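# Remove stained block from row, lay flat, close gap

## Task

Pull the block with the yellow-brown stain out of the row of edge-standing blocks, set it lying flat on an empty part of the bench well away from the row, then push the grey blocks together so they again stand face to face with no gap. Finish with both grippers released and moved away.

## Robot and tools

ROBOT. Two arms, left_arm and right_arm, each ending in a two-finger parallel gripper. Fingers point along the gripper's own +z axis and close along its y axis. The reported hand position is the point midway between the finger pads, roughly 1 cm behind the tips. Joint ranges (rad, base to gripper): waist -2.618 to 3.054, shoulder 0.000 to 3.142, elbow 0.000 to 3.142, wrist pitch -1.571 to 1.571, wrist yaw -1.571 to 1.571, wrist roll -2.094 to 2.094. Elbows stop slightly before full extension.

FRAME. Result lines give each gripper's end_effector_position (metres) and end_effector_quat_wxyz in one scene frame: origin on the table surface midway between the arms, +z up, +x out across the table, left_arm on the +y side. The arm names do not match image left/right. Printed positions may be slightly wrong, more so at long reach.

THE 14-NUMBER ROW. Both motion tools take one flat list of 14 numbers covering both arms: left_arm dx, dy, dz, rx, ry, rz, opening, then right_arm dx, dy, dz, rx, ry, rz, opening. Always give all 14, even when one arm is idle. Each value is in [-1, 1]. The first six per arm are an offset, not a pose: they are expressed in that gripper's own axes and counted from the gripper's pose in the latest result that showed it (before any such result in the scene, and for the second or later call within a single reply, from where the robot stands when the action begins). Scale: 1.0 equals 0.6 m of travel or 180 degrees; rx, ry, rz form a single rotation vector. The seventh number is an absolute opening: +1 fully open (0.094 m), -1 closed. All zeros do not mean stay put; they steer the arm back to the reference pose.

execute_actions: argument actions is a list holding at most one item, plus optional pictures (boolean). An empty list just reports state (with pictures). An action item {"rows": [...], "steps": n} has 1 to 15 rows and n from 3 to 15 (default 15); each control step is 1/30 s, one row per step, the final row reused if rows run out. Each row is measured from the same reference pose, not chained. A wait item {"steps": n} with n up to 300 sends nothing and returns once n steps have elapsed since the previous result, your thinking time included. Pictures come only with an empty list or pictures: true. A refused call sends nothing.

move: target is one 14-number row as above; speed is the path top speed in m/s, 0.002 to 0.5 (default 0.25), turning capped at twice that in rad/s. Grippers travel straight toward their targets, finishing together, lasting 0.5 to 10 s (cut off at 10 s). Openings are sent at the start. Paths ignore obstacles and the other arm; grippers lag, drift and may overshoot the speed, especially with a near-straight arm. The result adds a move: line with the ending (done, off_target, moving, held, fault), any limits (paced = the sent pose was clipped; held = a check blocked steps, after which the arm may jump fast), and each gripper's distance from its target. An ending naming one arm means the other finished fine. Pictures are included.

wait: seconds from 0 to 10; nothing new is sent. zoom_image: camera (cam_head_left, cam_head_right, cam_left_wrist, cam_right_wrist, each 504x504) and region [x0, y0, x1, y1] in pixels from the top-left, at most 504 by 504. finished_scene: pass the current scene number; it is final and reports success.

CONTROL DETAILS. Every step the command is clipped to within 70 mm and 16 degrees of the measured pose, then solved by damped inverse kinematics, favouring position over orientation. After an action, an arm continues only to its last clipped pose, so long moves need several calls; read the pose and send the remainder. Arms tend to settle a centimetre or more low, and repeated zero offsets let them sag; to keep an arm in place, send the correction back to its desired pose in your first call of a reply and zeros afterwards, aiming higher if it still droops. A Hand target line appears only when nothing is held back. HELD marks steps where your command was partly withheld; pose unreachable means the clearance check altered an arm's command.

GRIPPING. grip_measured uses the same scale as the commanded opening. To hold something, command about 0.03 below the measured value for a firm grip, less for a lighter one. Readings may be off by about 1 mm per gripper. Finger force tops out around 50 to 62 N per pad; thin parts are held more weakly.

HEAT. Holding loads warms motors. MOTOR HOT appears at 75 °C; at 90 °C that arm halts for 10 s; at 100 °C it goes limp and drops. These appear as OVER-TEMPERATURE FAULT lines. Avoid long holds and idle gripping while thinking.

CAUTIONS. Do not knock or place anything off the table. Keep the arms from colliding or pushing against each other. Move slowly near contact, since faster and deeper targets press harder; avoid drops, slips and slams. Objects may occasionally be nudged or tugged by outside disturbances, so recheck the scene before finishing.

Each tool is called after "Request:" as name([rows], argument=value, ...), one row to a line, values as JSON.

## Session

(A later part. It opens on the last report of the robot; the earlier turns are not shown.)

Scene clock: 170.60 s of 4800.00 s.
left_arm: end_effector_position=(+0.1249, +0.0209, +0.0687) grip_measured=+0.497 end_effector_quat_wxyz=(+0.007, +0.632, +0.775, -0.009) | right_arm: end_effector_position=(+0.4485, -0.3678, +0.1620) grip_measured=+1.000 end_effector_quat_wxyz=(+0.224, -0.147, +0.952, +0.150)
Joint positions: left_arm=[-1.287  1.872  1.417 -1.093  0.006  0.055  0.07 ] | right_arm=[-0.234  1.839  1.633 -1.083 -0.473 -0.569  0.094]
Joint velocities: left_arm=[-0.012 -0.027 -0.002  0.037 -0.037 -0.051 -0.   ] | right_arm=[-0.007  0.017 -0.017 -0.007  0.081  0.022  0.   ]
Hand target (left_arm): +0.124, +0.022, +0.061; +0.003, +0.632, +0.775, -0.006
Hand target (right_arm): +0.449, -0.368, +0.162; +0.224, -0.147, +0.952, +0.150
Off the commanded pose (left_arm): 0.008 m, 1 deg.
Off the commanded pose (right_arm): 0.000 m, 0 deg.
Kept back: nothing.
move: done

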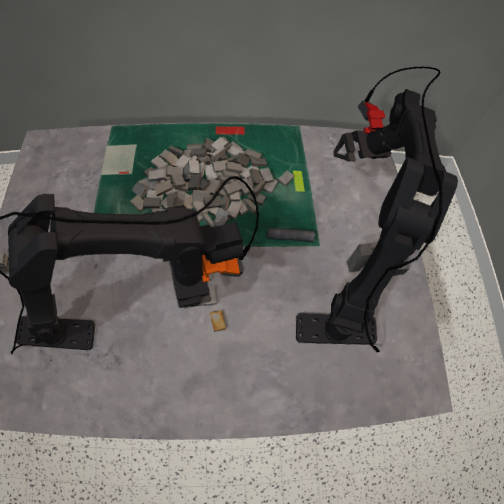

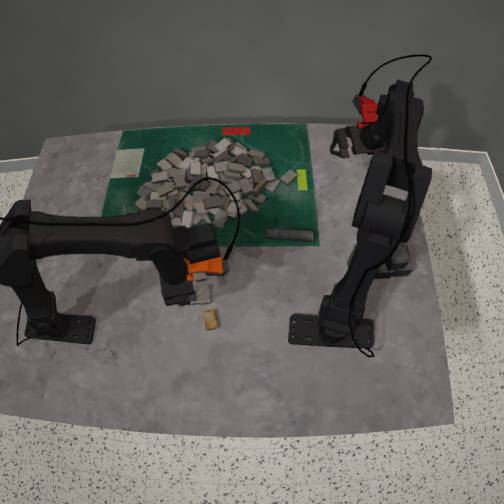

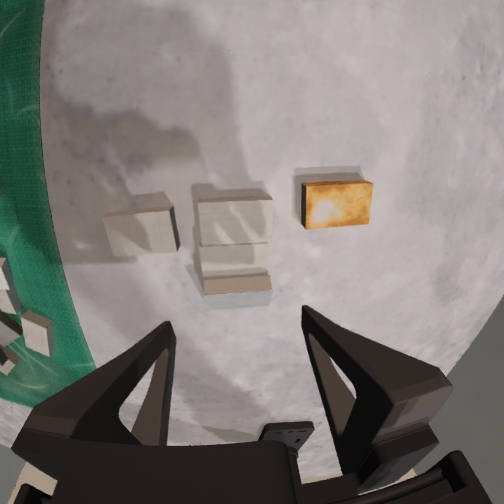

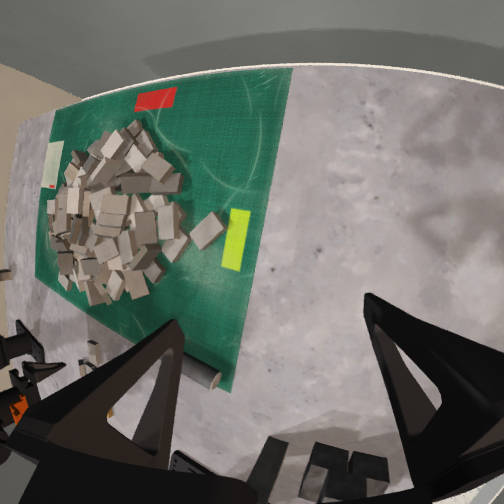

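Request:
move(target=[-0.042,0,0,0,0,0.5,1,0,0,0,0,0,0,1])

Scene clock: 174.57 s of 4800.00 s.
left_arm: end_effector_position=(+0.1313, -0.0035, +0.0700) grip_measured=+1.000 end_effector_quat_wxyz=(+0.022, +0.994, +0.109, +0.000) | right_arm: end_effector_position=(+0.4485, -0.3680, +0.1619) grip_measured=+1.000 end_effector_quat_wxyz=(+0.224, -0.147, +0.952, +0.149)
Joint positions: left_arm=[-1.287  1.945  1.521 -1.103  0.006  1.61   0.094] | right_arm=[-0.234  1.839  1.633 -1.083 -0.473 -0.569  0.094]
Joint velocities: left_arm=[-0.007 -0.002  0.002  0.007 -0.037  0.007  0.   ] | right_arm=[ 0.002 -0.017 -0.002  0.022  0.037  0.007  0.   ]
Hand target (left_arm): +0.130, -0.004, +0.069; +0.012, +0.995, +0.101, -0.001
Hand target (right_arm): +0.448, -0.368, +0.162; +0.224, -0.147, +0.952, +0.150
Off the commanded pose (left_arm): 0.002 m, 2 deg.
Off the commanded pose (right_arm): 0.000 m, 0 deg.
Kept back: nothing.
move: done

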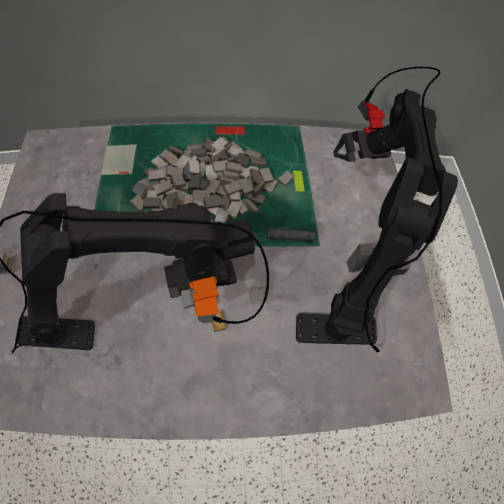

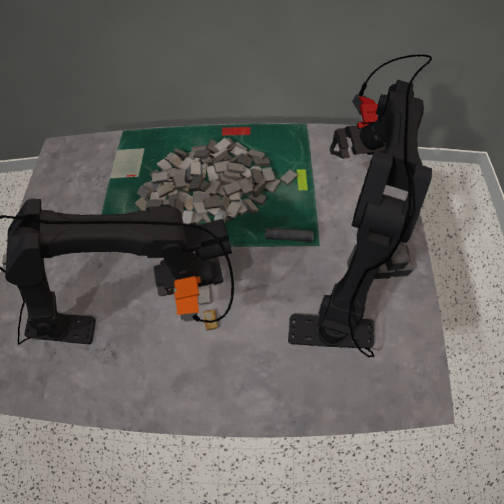

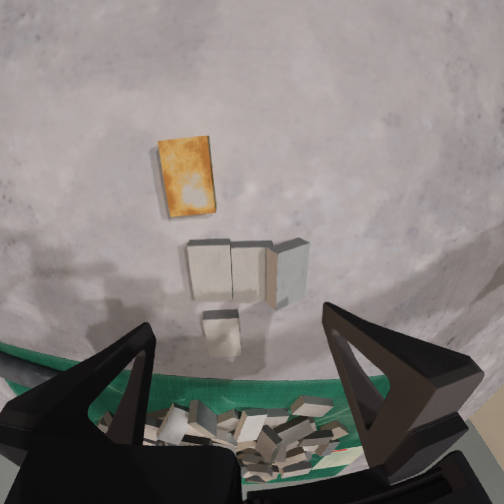

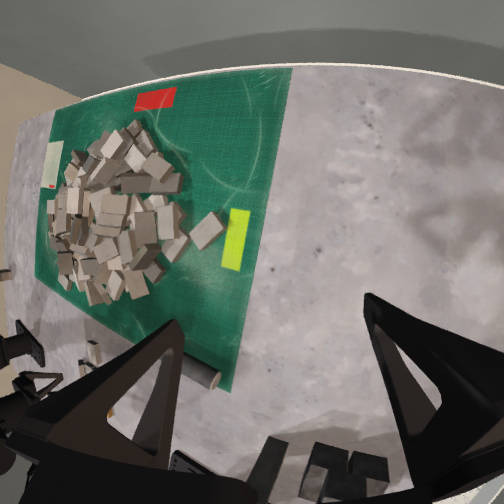

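Request:
move(target=[-0.022,-0.014,0.02,0,0,0,1,0,0,0,0,0,0,1], speed=0.08)

Request:
move(target=[0,0,0.07,0,0,0,1,0,0,0,0,0,0,1], speed=0.06)

Scene clock: 175.67 s of 4800.00 s.
left_arm: end_effector_position=(+0.1204, -0.0001, +0.0555) grip_measured=+1.000 end_effector_quat_wxyz=(+0.017, +0.994, +0.108, -0.001) | right_arm: end_effector_position=(+0.4484, -0.3681, +0.1618) grip_measured=+1.000 end_effector_quat_wxyz=(+0.224, -0.147, +0.952, +0.149)
Joint positions: left_arm=[-1.314  1.945  1.463 -1.056  0.006  1.585  0.094] | right_arm=[-0.234  1.839  1.633 -1.083 -0.472 -0.569  0.094]
Joint velocities: left_arm=[-0.012  0.012 -0.007  0.007 -0.007  0.022  0.   ] | right_arm=[-0.002  0.017  0.002  0.081 -0.051 -0.095  0.   ]
Hand target (left_arm): +0.117, +0.001, +0.058; +0.022, +0.994, +0.109, -0.000
Hand target (right_arm): +0.448, -0.368, +0.162; +0.224, -0.147, +0.952, +0.149
Off the commanded pose (left_arm): 0.005 m, 1 deg.
Off the commanded pose (right_arm): 0.000 m, 0 deg.
Kept back: nothing.
move: done

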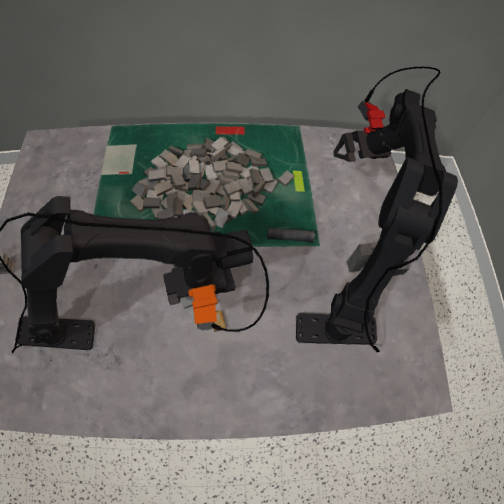

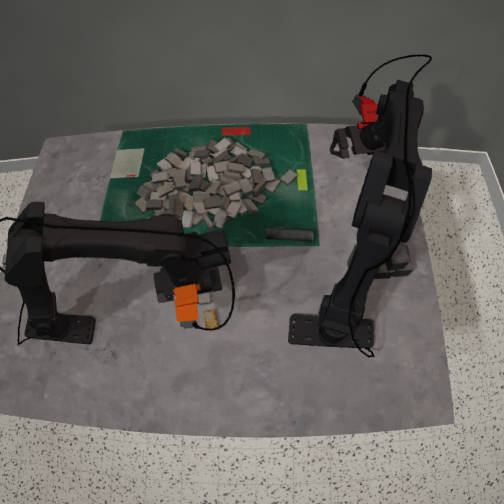

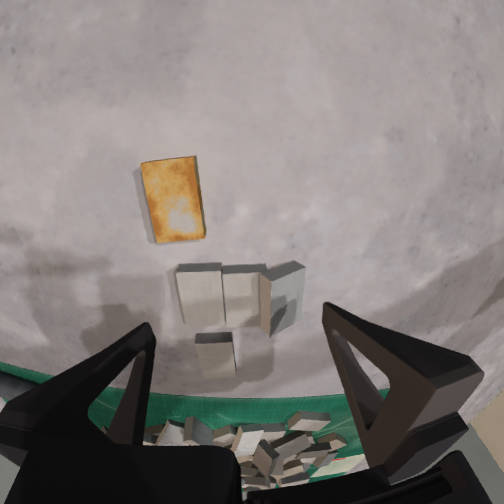

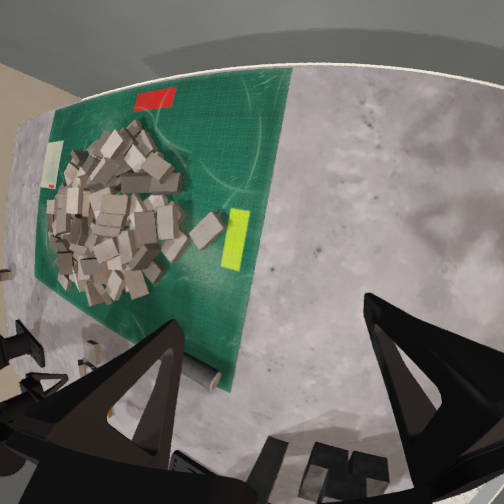

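Scene clock: 176.70 s of 4800.00 s.
left_arm: end_effector_position=(+0.1212, -0.0034, +0.0234) grip_measured=+1.000 end_effector_quat_wxyz=(+0.022, +0.994, +0.108, -0.000) | right_arm: end_effector_position=(+0.4484, -0.3682, +0.1618) grip_measured=+1.000 end_effector_quat_wxyz=(+0.223, -0.147, +0.952, +0.149)
Joint positions: left_arm=[-1.314  1.983  1.383 -0.926  0.006  1.585  0.094] | right_arm=[-0.234  1.839  1.633 -1.083 -0.471 -0.569  0.094]
Joint velocities: left_arm=[-0.022 -0.046 -0.002 -0.022 -0.051 -0.037  0.   ] | right_arm=[ 0.002 -0.012 -0.007  0.066 -0.022  0.022  0.   ]
Hand target (left_arm): +0.121, -0.001, +0.014; +0.017, +0.994, +0.108, -0.001
Hand target (right_arm): +0.448, -0.368, +0.162; +0.224, -0.147, +0.952, +0.149
Off the commanded pose (left_arm): 0.010 m, 1 deg.
Off the commanded pose (right_arm): 0.000 m, 0 deg.
Kept back: nothing.
move: done

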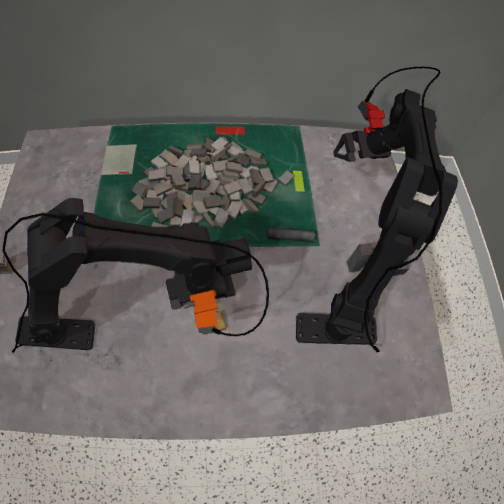

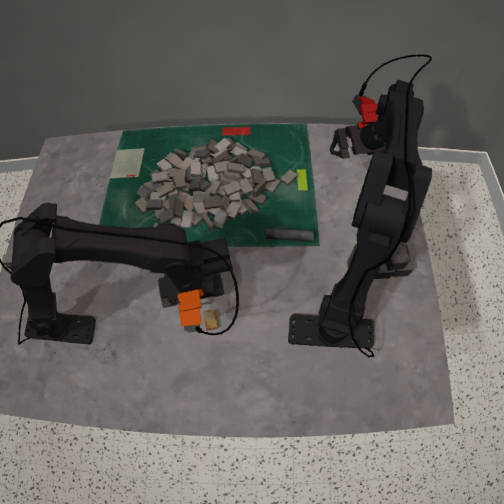

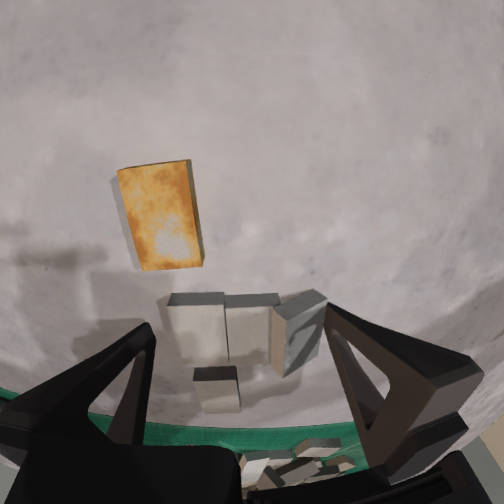

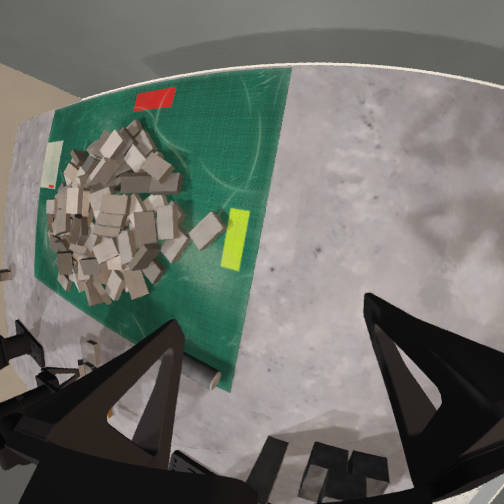

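Request:
move(target=[0,0,0,0,0,0,0.3,0,0,0,0,0,0,1])

Request:
move(target=[0,0,0,0,0,0,-0.1,0,0,0,0,0,0,1])

Scene clock: 177.63 s of 4800.00 s.
left_arm: end_effector_position=(+0.1219, -0.0058, +0.0283) grip_measured=+0.303 end_effector_quat_wxyz=(+0.031, +0.994, +0.108, +0.001) | right_arm: end_effector_position=(+0.4484, -0.3683, +0.1617) grip_measured=+1.000 end_effector_quat_wxyz=(+0.223, -0.147, +0.952, +0.148)
Joint positions: left_arm=[-1.314  1.97   1.384 -0.922  0.005  1.585  0.061] | right_arm=[-0.234  1.839  1.633 -1.083 -0.47  -0.569  0.094]
Joint velocities: left_arm=[-0.012 -0.002 -0.002 -0.051 -0.051 -0.022  0.002] | right_arm=[-0.022  0.002 -0.002 -0.037 -0.007 -0.007  0.   ]
Hand target (left_arm): +0.121, -0.003, +0.023; +0.022, +0.994, +0.108, -0.000
Hand target (right_arm): +0.448, -0.368, +0.162; +0.223, -0.147, +0.952, +0.149
Off the commanded pose (left_arm): 0.006 m, 1 deg.
Off the commanded pose (right_arm): 0.000 m, 0 deg.
Kept back: nothing.
move: done

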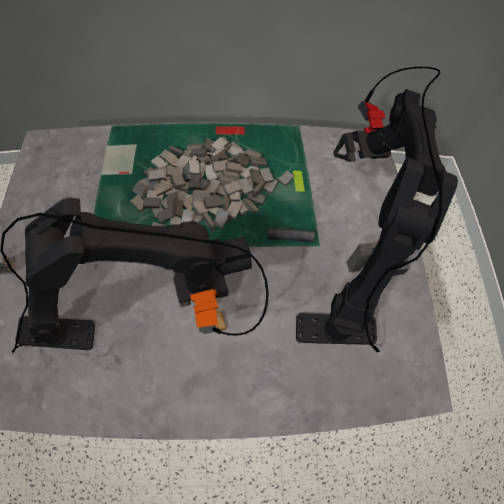

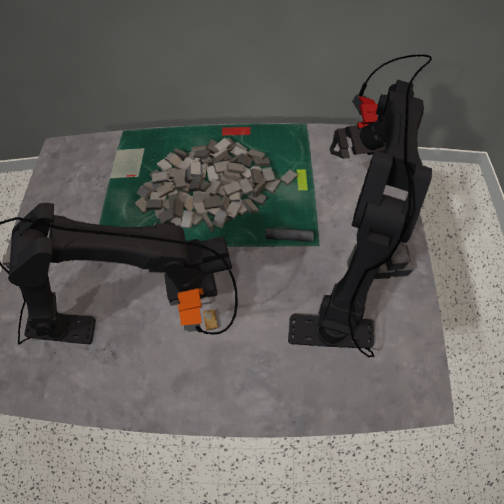

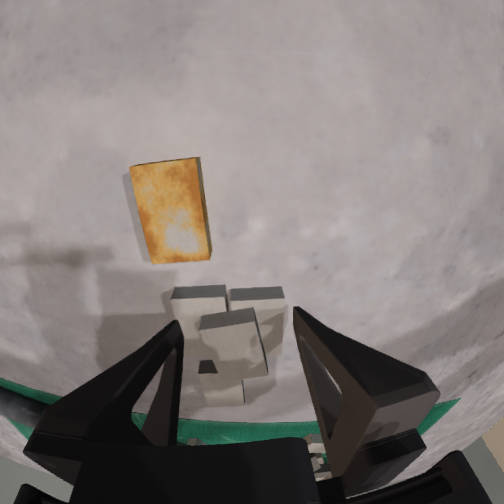

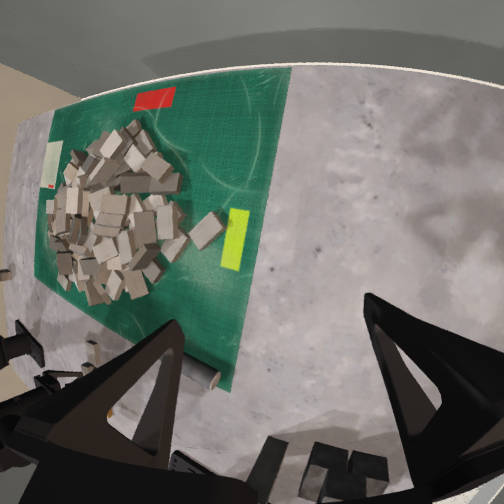

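Scene clock: 178.13 s of 4800.00 s.
left_arm: end_effector_position=(+0.1217, -0.0049, +0.0283) grip_measured=-0.097 end_effector_quat_wxyz=(+0.030, +0.994, +0.108, +0.001) | right_arm: end_effector_position=(+0.4484, -0.3684, +0.1617) grip_measured=+1.000 end_effector_quat_wxyz=(+0.223, -0.147, +0.952, +0.148)
Joint positions: left_arm=[-1.314  1.97   1.384 -0.926  0.005  1.585  0.042] | right_arm=[-0.234  1.839  1.633 -1.083 -0.47  -0.569  0.094]
Joint velocities: left_arm=[-0.007  0.002 -0.027 -0.022  0.007  0.022  0.   ] | right_arm=[-0.002  0.017 -0.002 -0.022 -0.066 -0.095  0.   ]
Hand target (left_arm): +0.122, -0.006, +0.028; +0.031, +0.994, +0.108, +0.001
Hand target (right_arm): +0.448, -0.368, +0.162; +0.223, -0.147, +0.952, +0.148
Off the commanded pose (left_arm): 0.001 m, 0 deg.
Off the commanded pose (right_arm): 0.000 m, 0 deg.
Kept back: nothing.
move: done

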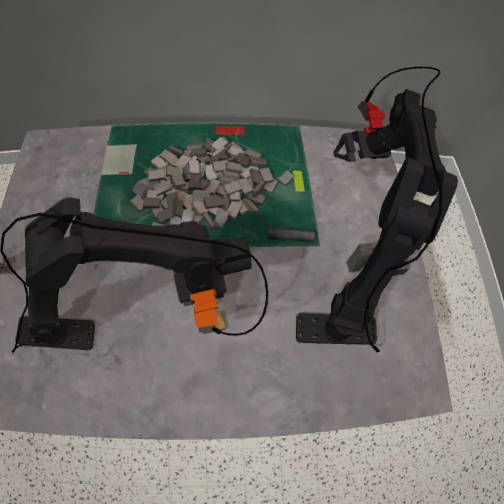

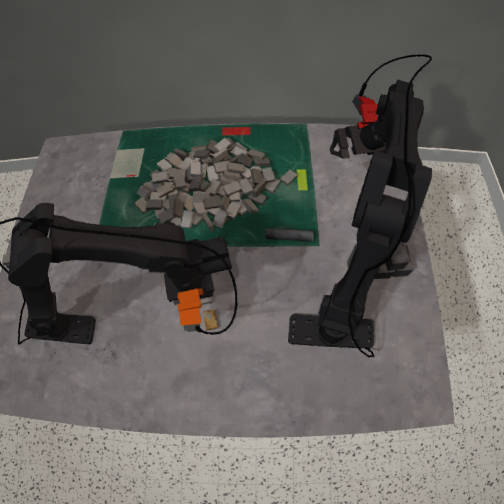

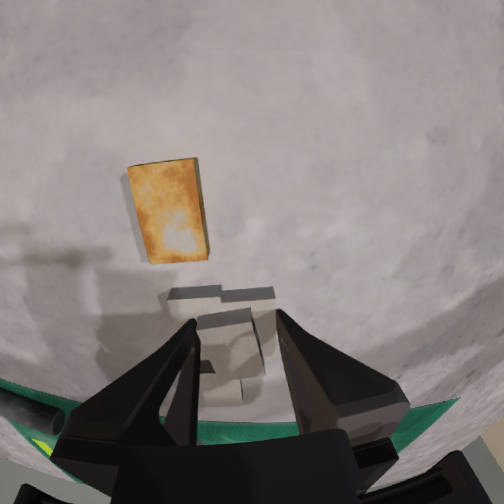

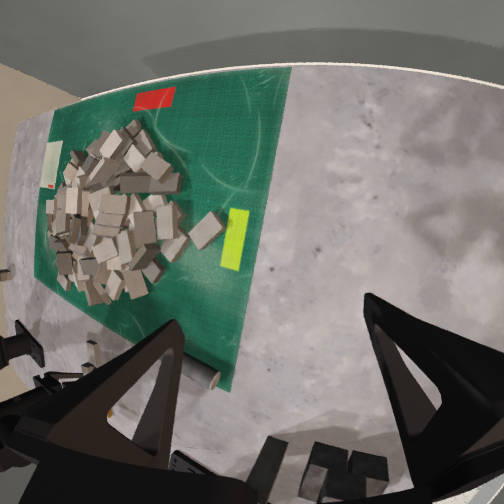

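Request:
move(target=[0,0,0,0,0,0,0.6,0,0,0,0,0,0,1])

Request:
move(target=[0,0,-0.11,0,0,-0.5,0.6,0,0,0,0,0,0,1])

Scene clock: 179.07 s of 4800.00 s.
left_arm: end_effector_position=(+0.1217, -0.0049, +0.0283) grip_measured=+0.597 end_effector_quat_wxyz=(+0.030, +0.994, +0.108, +0.001) | right_arm: end_effector_position=(+0.4484, -0.3685, +0.1616) grip_measured=+1.000 end_effector_quat_wxyz=(+0.223, -0.147, +0.952, +0.148)
Joint positions: left_arm=[-1.314  1.97   1.384 -0.926  0.005  1.585  0.075] | right_arm=[-0.234  1.839  1.633 -1.083 -0.469 -0.569  0.094]
Joint velocities: left_arm=[ 0.017  0.002 -0.017  0.022  0.022  0.007 -0.   ] | right_arm=[ 0.007  0.022 -0.002 -0.022  0.037 -0.022  0.   ]
Hand target (left_arm): +0.122, -0.005, +0.028; +0.030, +0.994, +0.108, +0.001
Hand target (right_arm): +0.448, -0.368, +0.162; +0.223, -0.147, +0.952, +0.148
Off the commanded pose (left_arm): 0.000 m, 0 deg.
Off the commanded pose (right_arm): 0.000 m, 0 deg.
Kept back: nothing.
move: done

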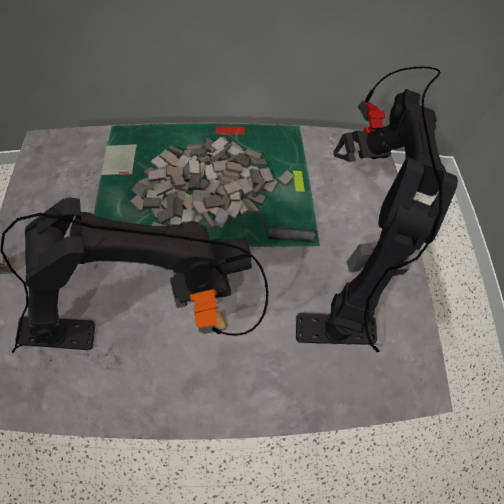

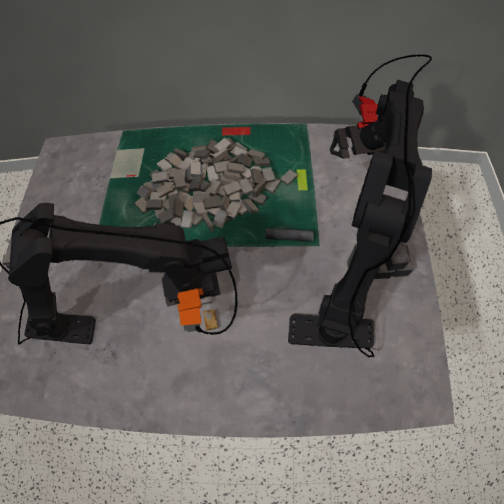

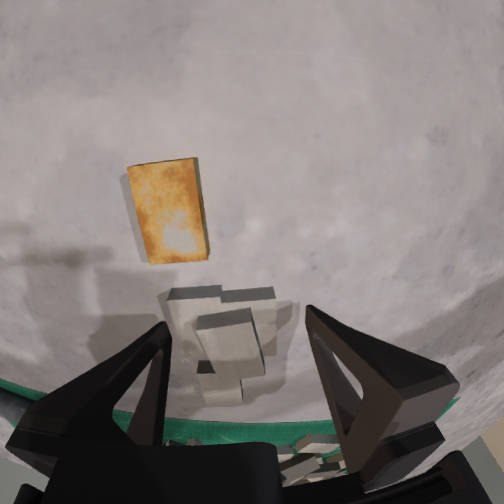

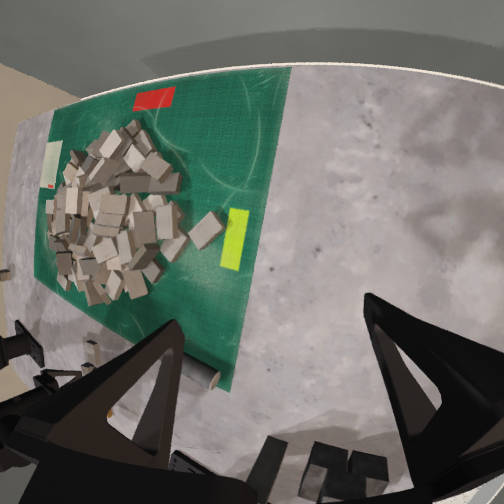

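Scene clock: 182.80 s of 4800.00 s.
left_arm: end_effector_position=(+0.1202, +0.0017, +0.0812) grip_measured=+0.597 end_effector_quat_wxyz=(+0.012, +0.631, +0.775, -0.013) | right_arm: end_effector_position=(+0.4483, -0.3686, +0.1616) grip_measured=+1.000 end_effector_quat_wxyz=(+0.223, -0.147, +0.952, +0.147)
Joint positions: left_arm=[-1.314  1.917  1.528 -1.147  0.005  0.027  0.075] | right_arm=[-0.234  1.839  1.633 -1.083 -0.468 -0.569  0.094]
Joint velocities: left_arm=[ 0.007 -0.002 -0.007 -0.007  0.022 -0.051 -0.001] | right_arm=[ 0.007  0.012  0.012 -0.037  0.007 -0.037  0.   ]
Hand target (left_arm): +0.121, -0.001, +0.094; +0.022, +0.626, +0.779, -0.020
Hand target (right_arm): +0.448, -0.369, +0.162; +0.223, -0.147, +0.952, +0.148
Off the commanded pose (left_arm): 0.013 m, 2 deg.
Off the commanded pose (right_arm): 0.000 m, 0 deg.
Kept back: nothing.
move: off_target (left_arm)

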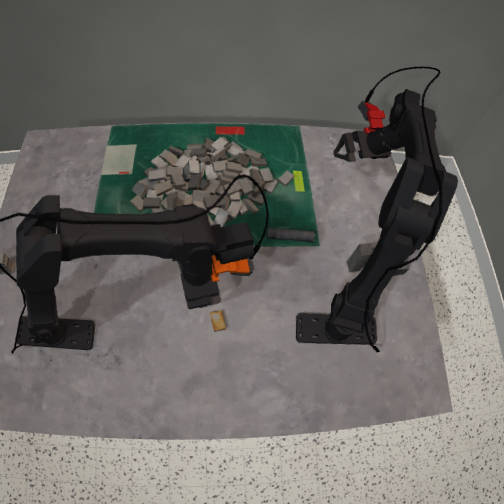

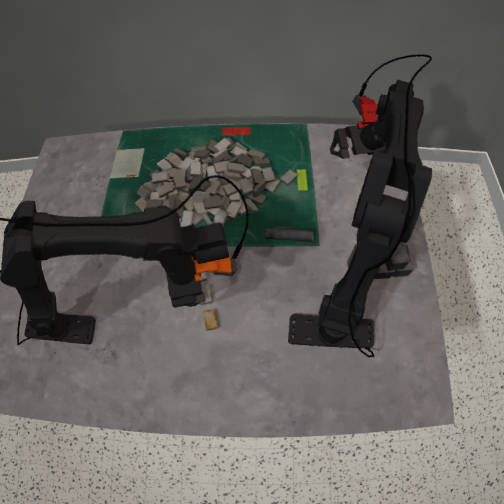

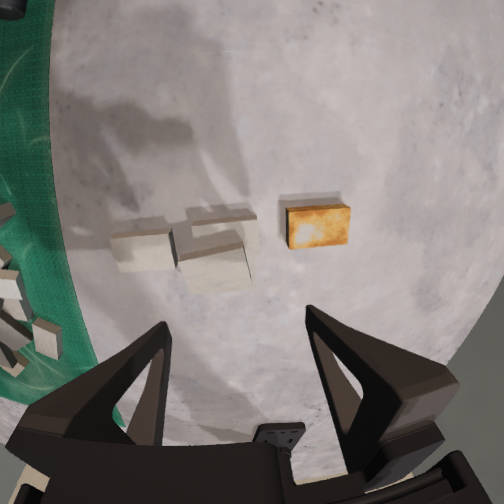

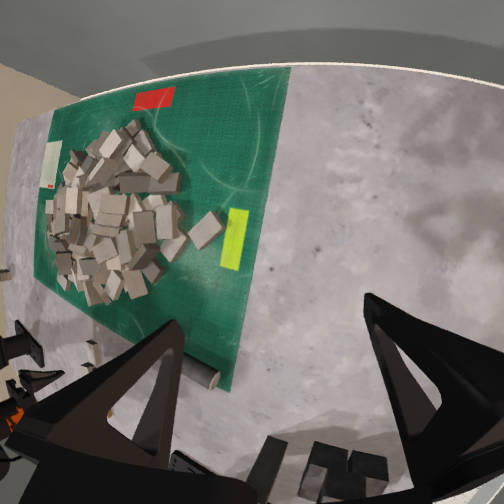

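Request:
move(target=[-0.012,0.026,0.04,0,0,0,0.5,0,0,0,0,0,0,1], speed=0.1)

Scene clock: 184.60 s of 4800.00 s.
left_arm: end_effector_position=(+0.1354, -0.0084, +0.0698) grip_measured=+0.503 end_effector_quat_wxyz=(+0.023, +0.630, +0.776, -0.020) | right_arm: end_effector_position=(+0.4483, -0.3687, +0.1615) grip_measured=+1.000 end_effector_quat_wxyz=(+0.223, -0.147, +0.952, +0.147)
Joint positions: left_arm=[-1.281  1.952  1.529 -1.087  0.005  0.057  0.071] | right_arm=[-0.234  1.839  1.633 -1.083 -0.468 -0.569  0.094]
Joint velocities: left_arm=[-0.012  0.002 -0.017  0.051  0.007 -0.007 -0.   ] | right_arm=[ 0.002  0.002  0.007 -0.007 -0.066 -0.022  0.   ]
Hand target (left_arm): +0.137, -0.003, +0.058; +0.013, +0.631, +0.775, -0.012
Hand target (right_arm): +0.448, -0.369, +0.162; +0.223, -0.147, +0.952, +0.147
Off the commanded pose (left_arm): 0.014 m, 2 deg.
Off the commanded pose (right_arm): 0.000 m, 0 deg.
Kept back: nothing.
move: off_target (left_arm)

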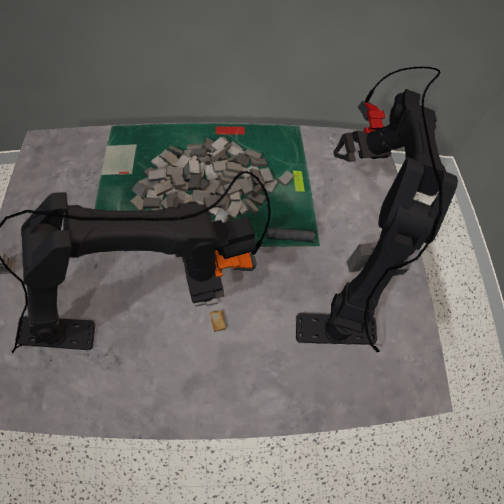

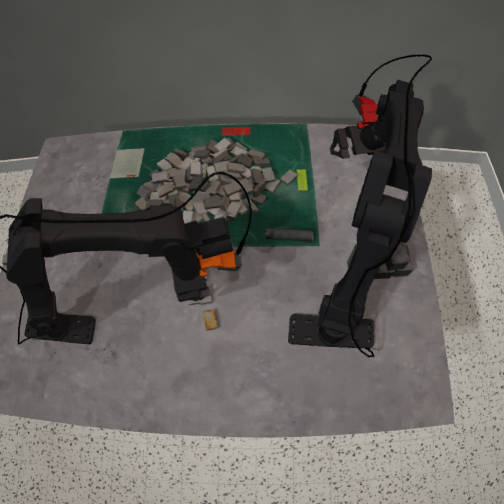

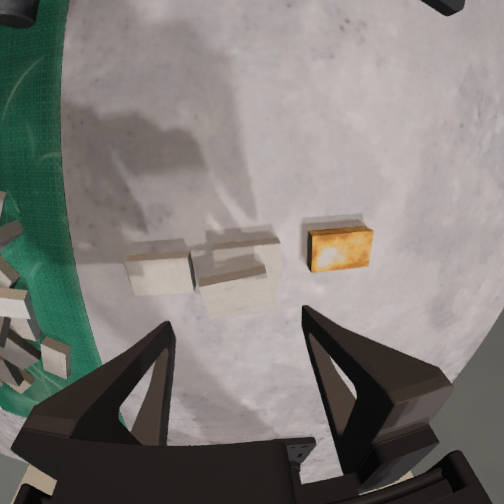

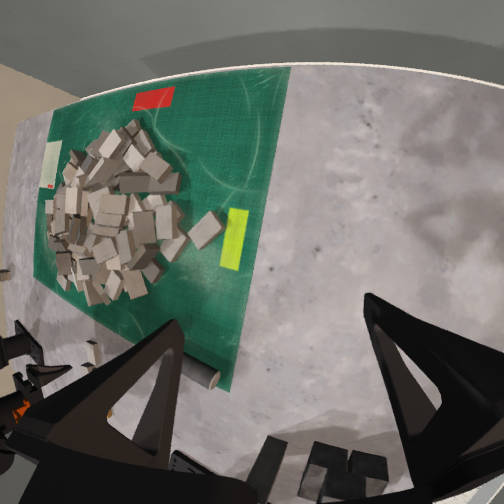

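Request:
move(target=[0.008,0,0.068,0,0,0,0.5,0,0,0,0,0,0,1], speed=0.06)

Request:
move(target=[0,0,0,0,0,0,-0.2,0,0,0,0,0,0,1])

Request:
move(target=[0,0,-0.09,0,0,0,-0.2,0,0,0,0,0,0,1], speed=0.1)

Scene clock: 186.03 s of 4800.00 s.
left_arm: end_effector_position=(+0.1357, -0.0095, +0.0390) grip_measured=+0.503 end_effector_quat_wxyz=(+0.031, +0.630, +0.775, -0.025) | right_arm: end_effector_position=(+0.4483, -0.3689, +0.1615) grip_measured=+1.000 end_effector_quat_wxyz=(+0.223, -0.147, +0.953, +0.147)
Joint positions: left_arm=[-1.281  1.967  1.423 -0.947  0.005  0.058  0.071] | right_arm=[-0.234  1.839  1.633 -1.083 -0.467 -0.569  0.094]
Joint velocities: left_arm=[ 0.007  0.012  0.012 -0.066 -0.007 -0.051  0.   ] | right_arm=[-0.017  0.002  0.012 -0.007  0.022  0.022  0.   ]
Hand target (left_arm): +0.135, -0.006, +0.029; +0.023, +0.630, +0.776, -0.020
Hand target (right_arm): +0.448, -0.369, +0.162; +0.223, -0.147, +0.952, +0.147
Off the commanded pose (left_arm): 0.011 m, 1 deg.
Off the commanded pose (right_arm): 0.000 m, 0 deg.
Kept back: nothing.
move: off_target (left_arm)

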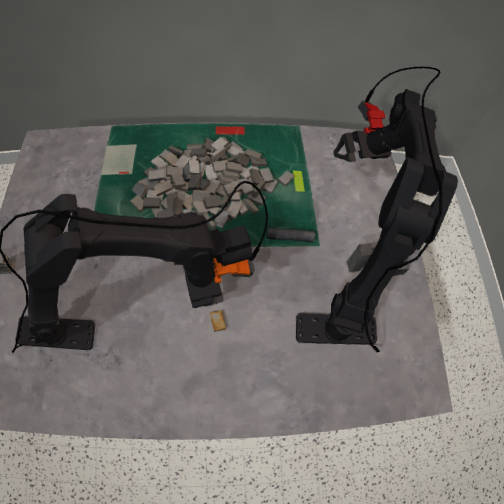

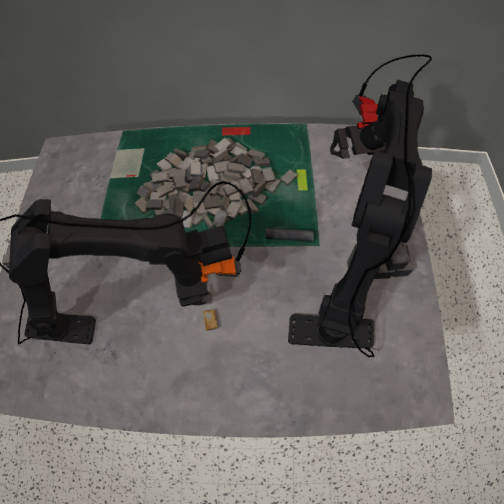

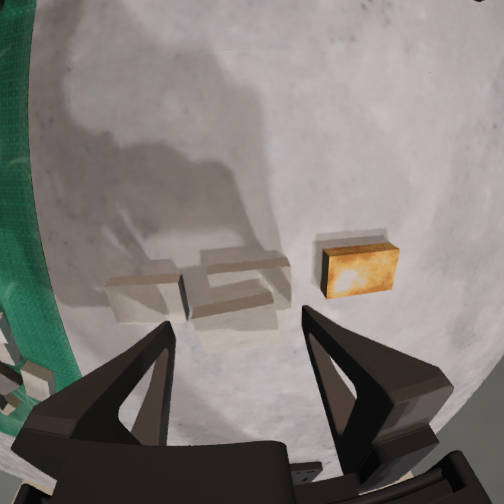

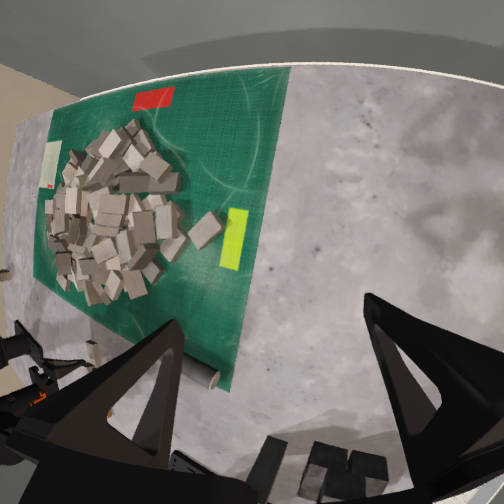

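Scene clock: 186.53 s of 4800.00 s.
left_arm: end_effector_position=(+0.1357, -0.0094, +0.0390) grip_measured=-0.124 end_effector_quat_wxyz=(+0.031, +0.630, +0.775, -0.025) | right_arm: end_effector_position=(+0.4483, -0.3689, +0.1614) grip_measured=+1.000 end_effector_quat_wxyz=(+0.223, -0.147, +0.953, +0.147)
Joint positions: left_arm=[-1.281  1.967  1.423 -0.947  0.005  0.058  0.041] | right_arm=[-0.234  1.839  1.633 -1.083 -0.466 -0.569  0.094]
Joint velocities: left_arm=[ 0.002 -0.007 -0.002 -0.022 -0.007 -0.022 -0.001] | right_arm=[-0.007  0.002  0.012  0.037  0.037 -0.081  0.   ]
Hand target (left_arm): +0.136, -0.009, +0.039; +0.031, +0.630, +0.775, -0.025
Hand target (right_arm): +0.448, -0.369, +0.161; +0.223, -0.147, +0.952, +0.147
Off the commanded pose (left_arm): 0.000 m, 0 deg.
Off the commanded pose (right_arm): 0.000 m, 0 deg.
Kept back: nothing.
move: done

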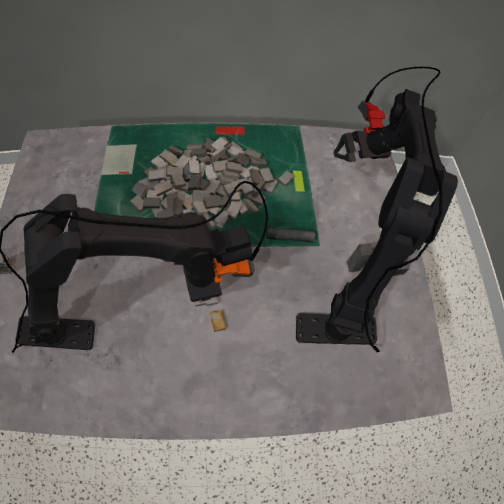

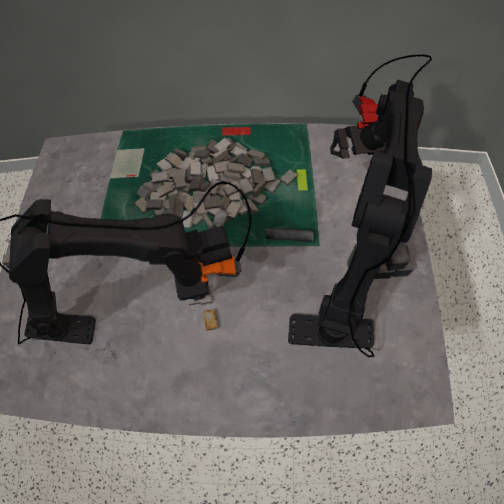

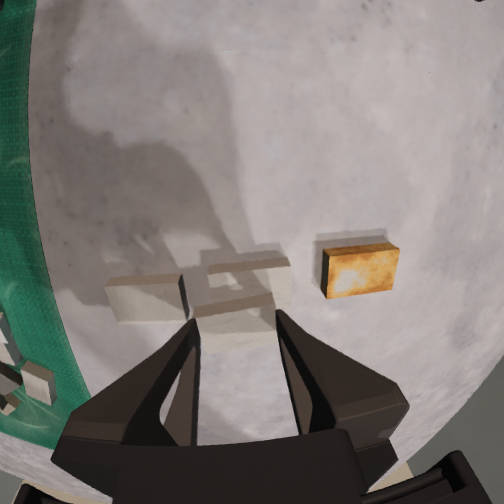

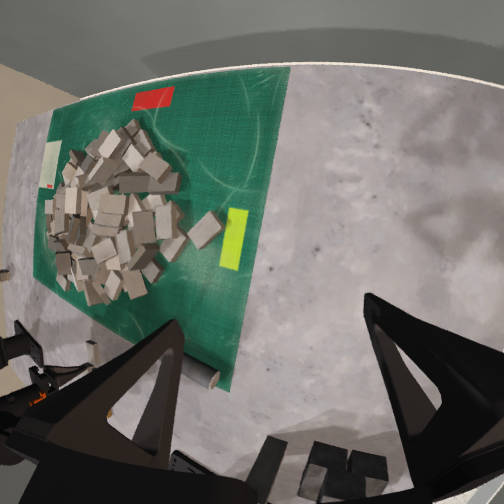

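Scene clock: 187.67 s of 4800.00 s.
left_arm: end_effector_position=(+0.1340, -0.0029, +0.0808) grip_measured=-0.124 end_effector_quat_wxyz=(+0.023, +0.630, +0.776, -0.019) | right_arm: end_effector_position=(+0.4483, -0.3690, +0.1614) grip_measured=+1.000 end_effector_quat_wxyz=(+0.222, -0.147, +0.953, +0.146)
Joint positions: left_arm=[-1.281  1.924  1.535 -1.122  0.005  0.058  0.041] | right_arm=[-0.234  1.839  1.633 -1.083 -0.466 -0.569  0.094]
Joint velocities: left_arm=[-0.012 -0.012  0.002  0.007 -0.022  0.022 -0.001] | right_arm=[-0.017 -0.002 -0.012 -0.007 -0.037  0.081  0.   ]
Hand target (left_arm): +0.134, -0.005, +0.093; +0.031, +0.630, +0.775, -0.025
Hand target (right_arm): +0.448, -0.369, +0.161; +0.223, -0.147, +0.953, +0.147
Off the commanded pose (left_arm): 0.012 m, 1 deg.
Off the commanded pose (right_arm): 0.000 m, 0 deg.
Kept back: nothing.
move: off_target (left_arm)

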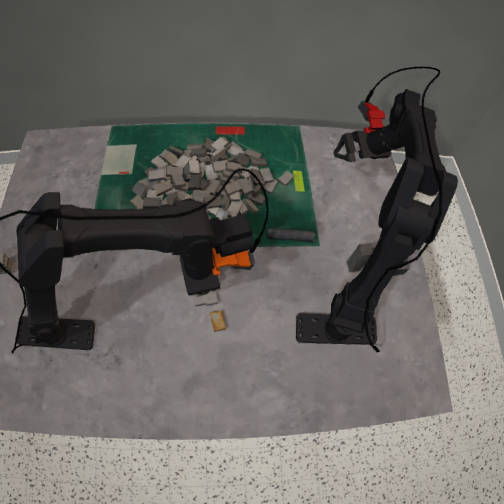

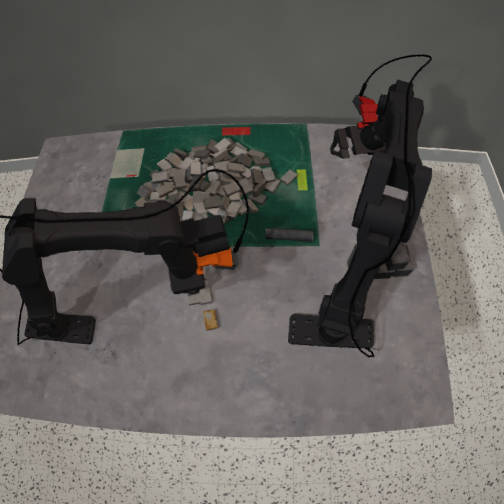

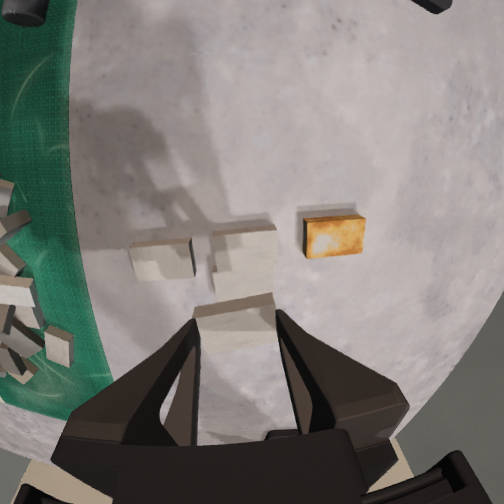

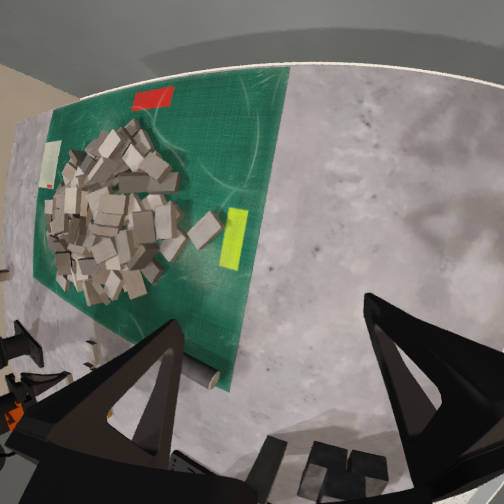

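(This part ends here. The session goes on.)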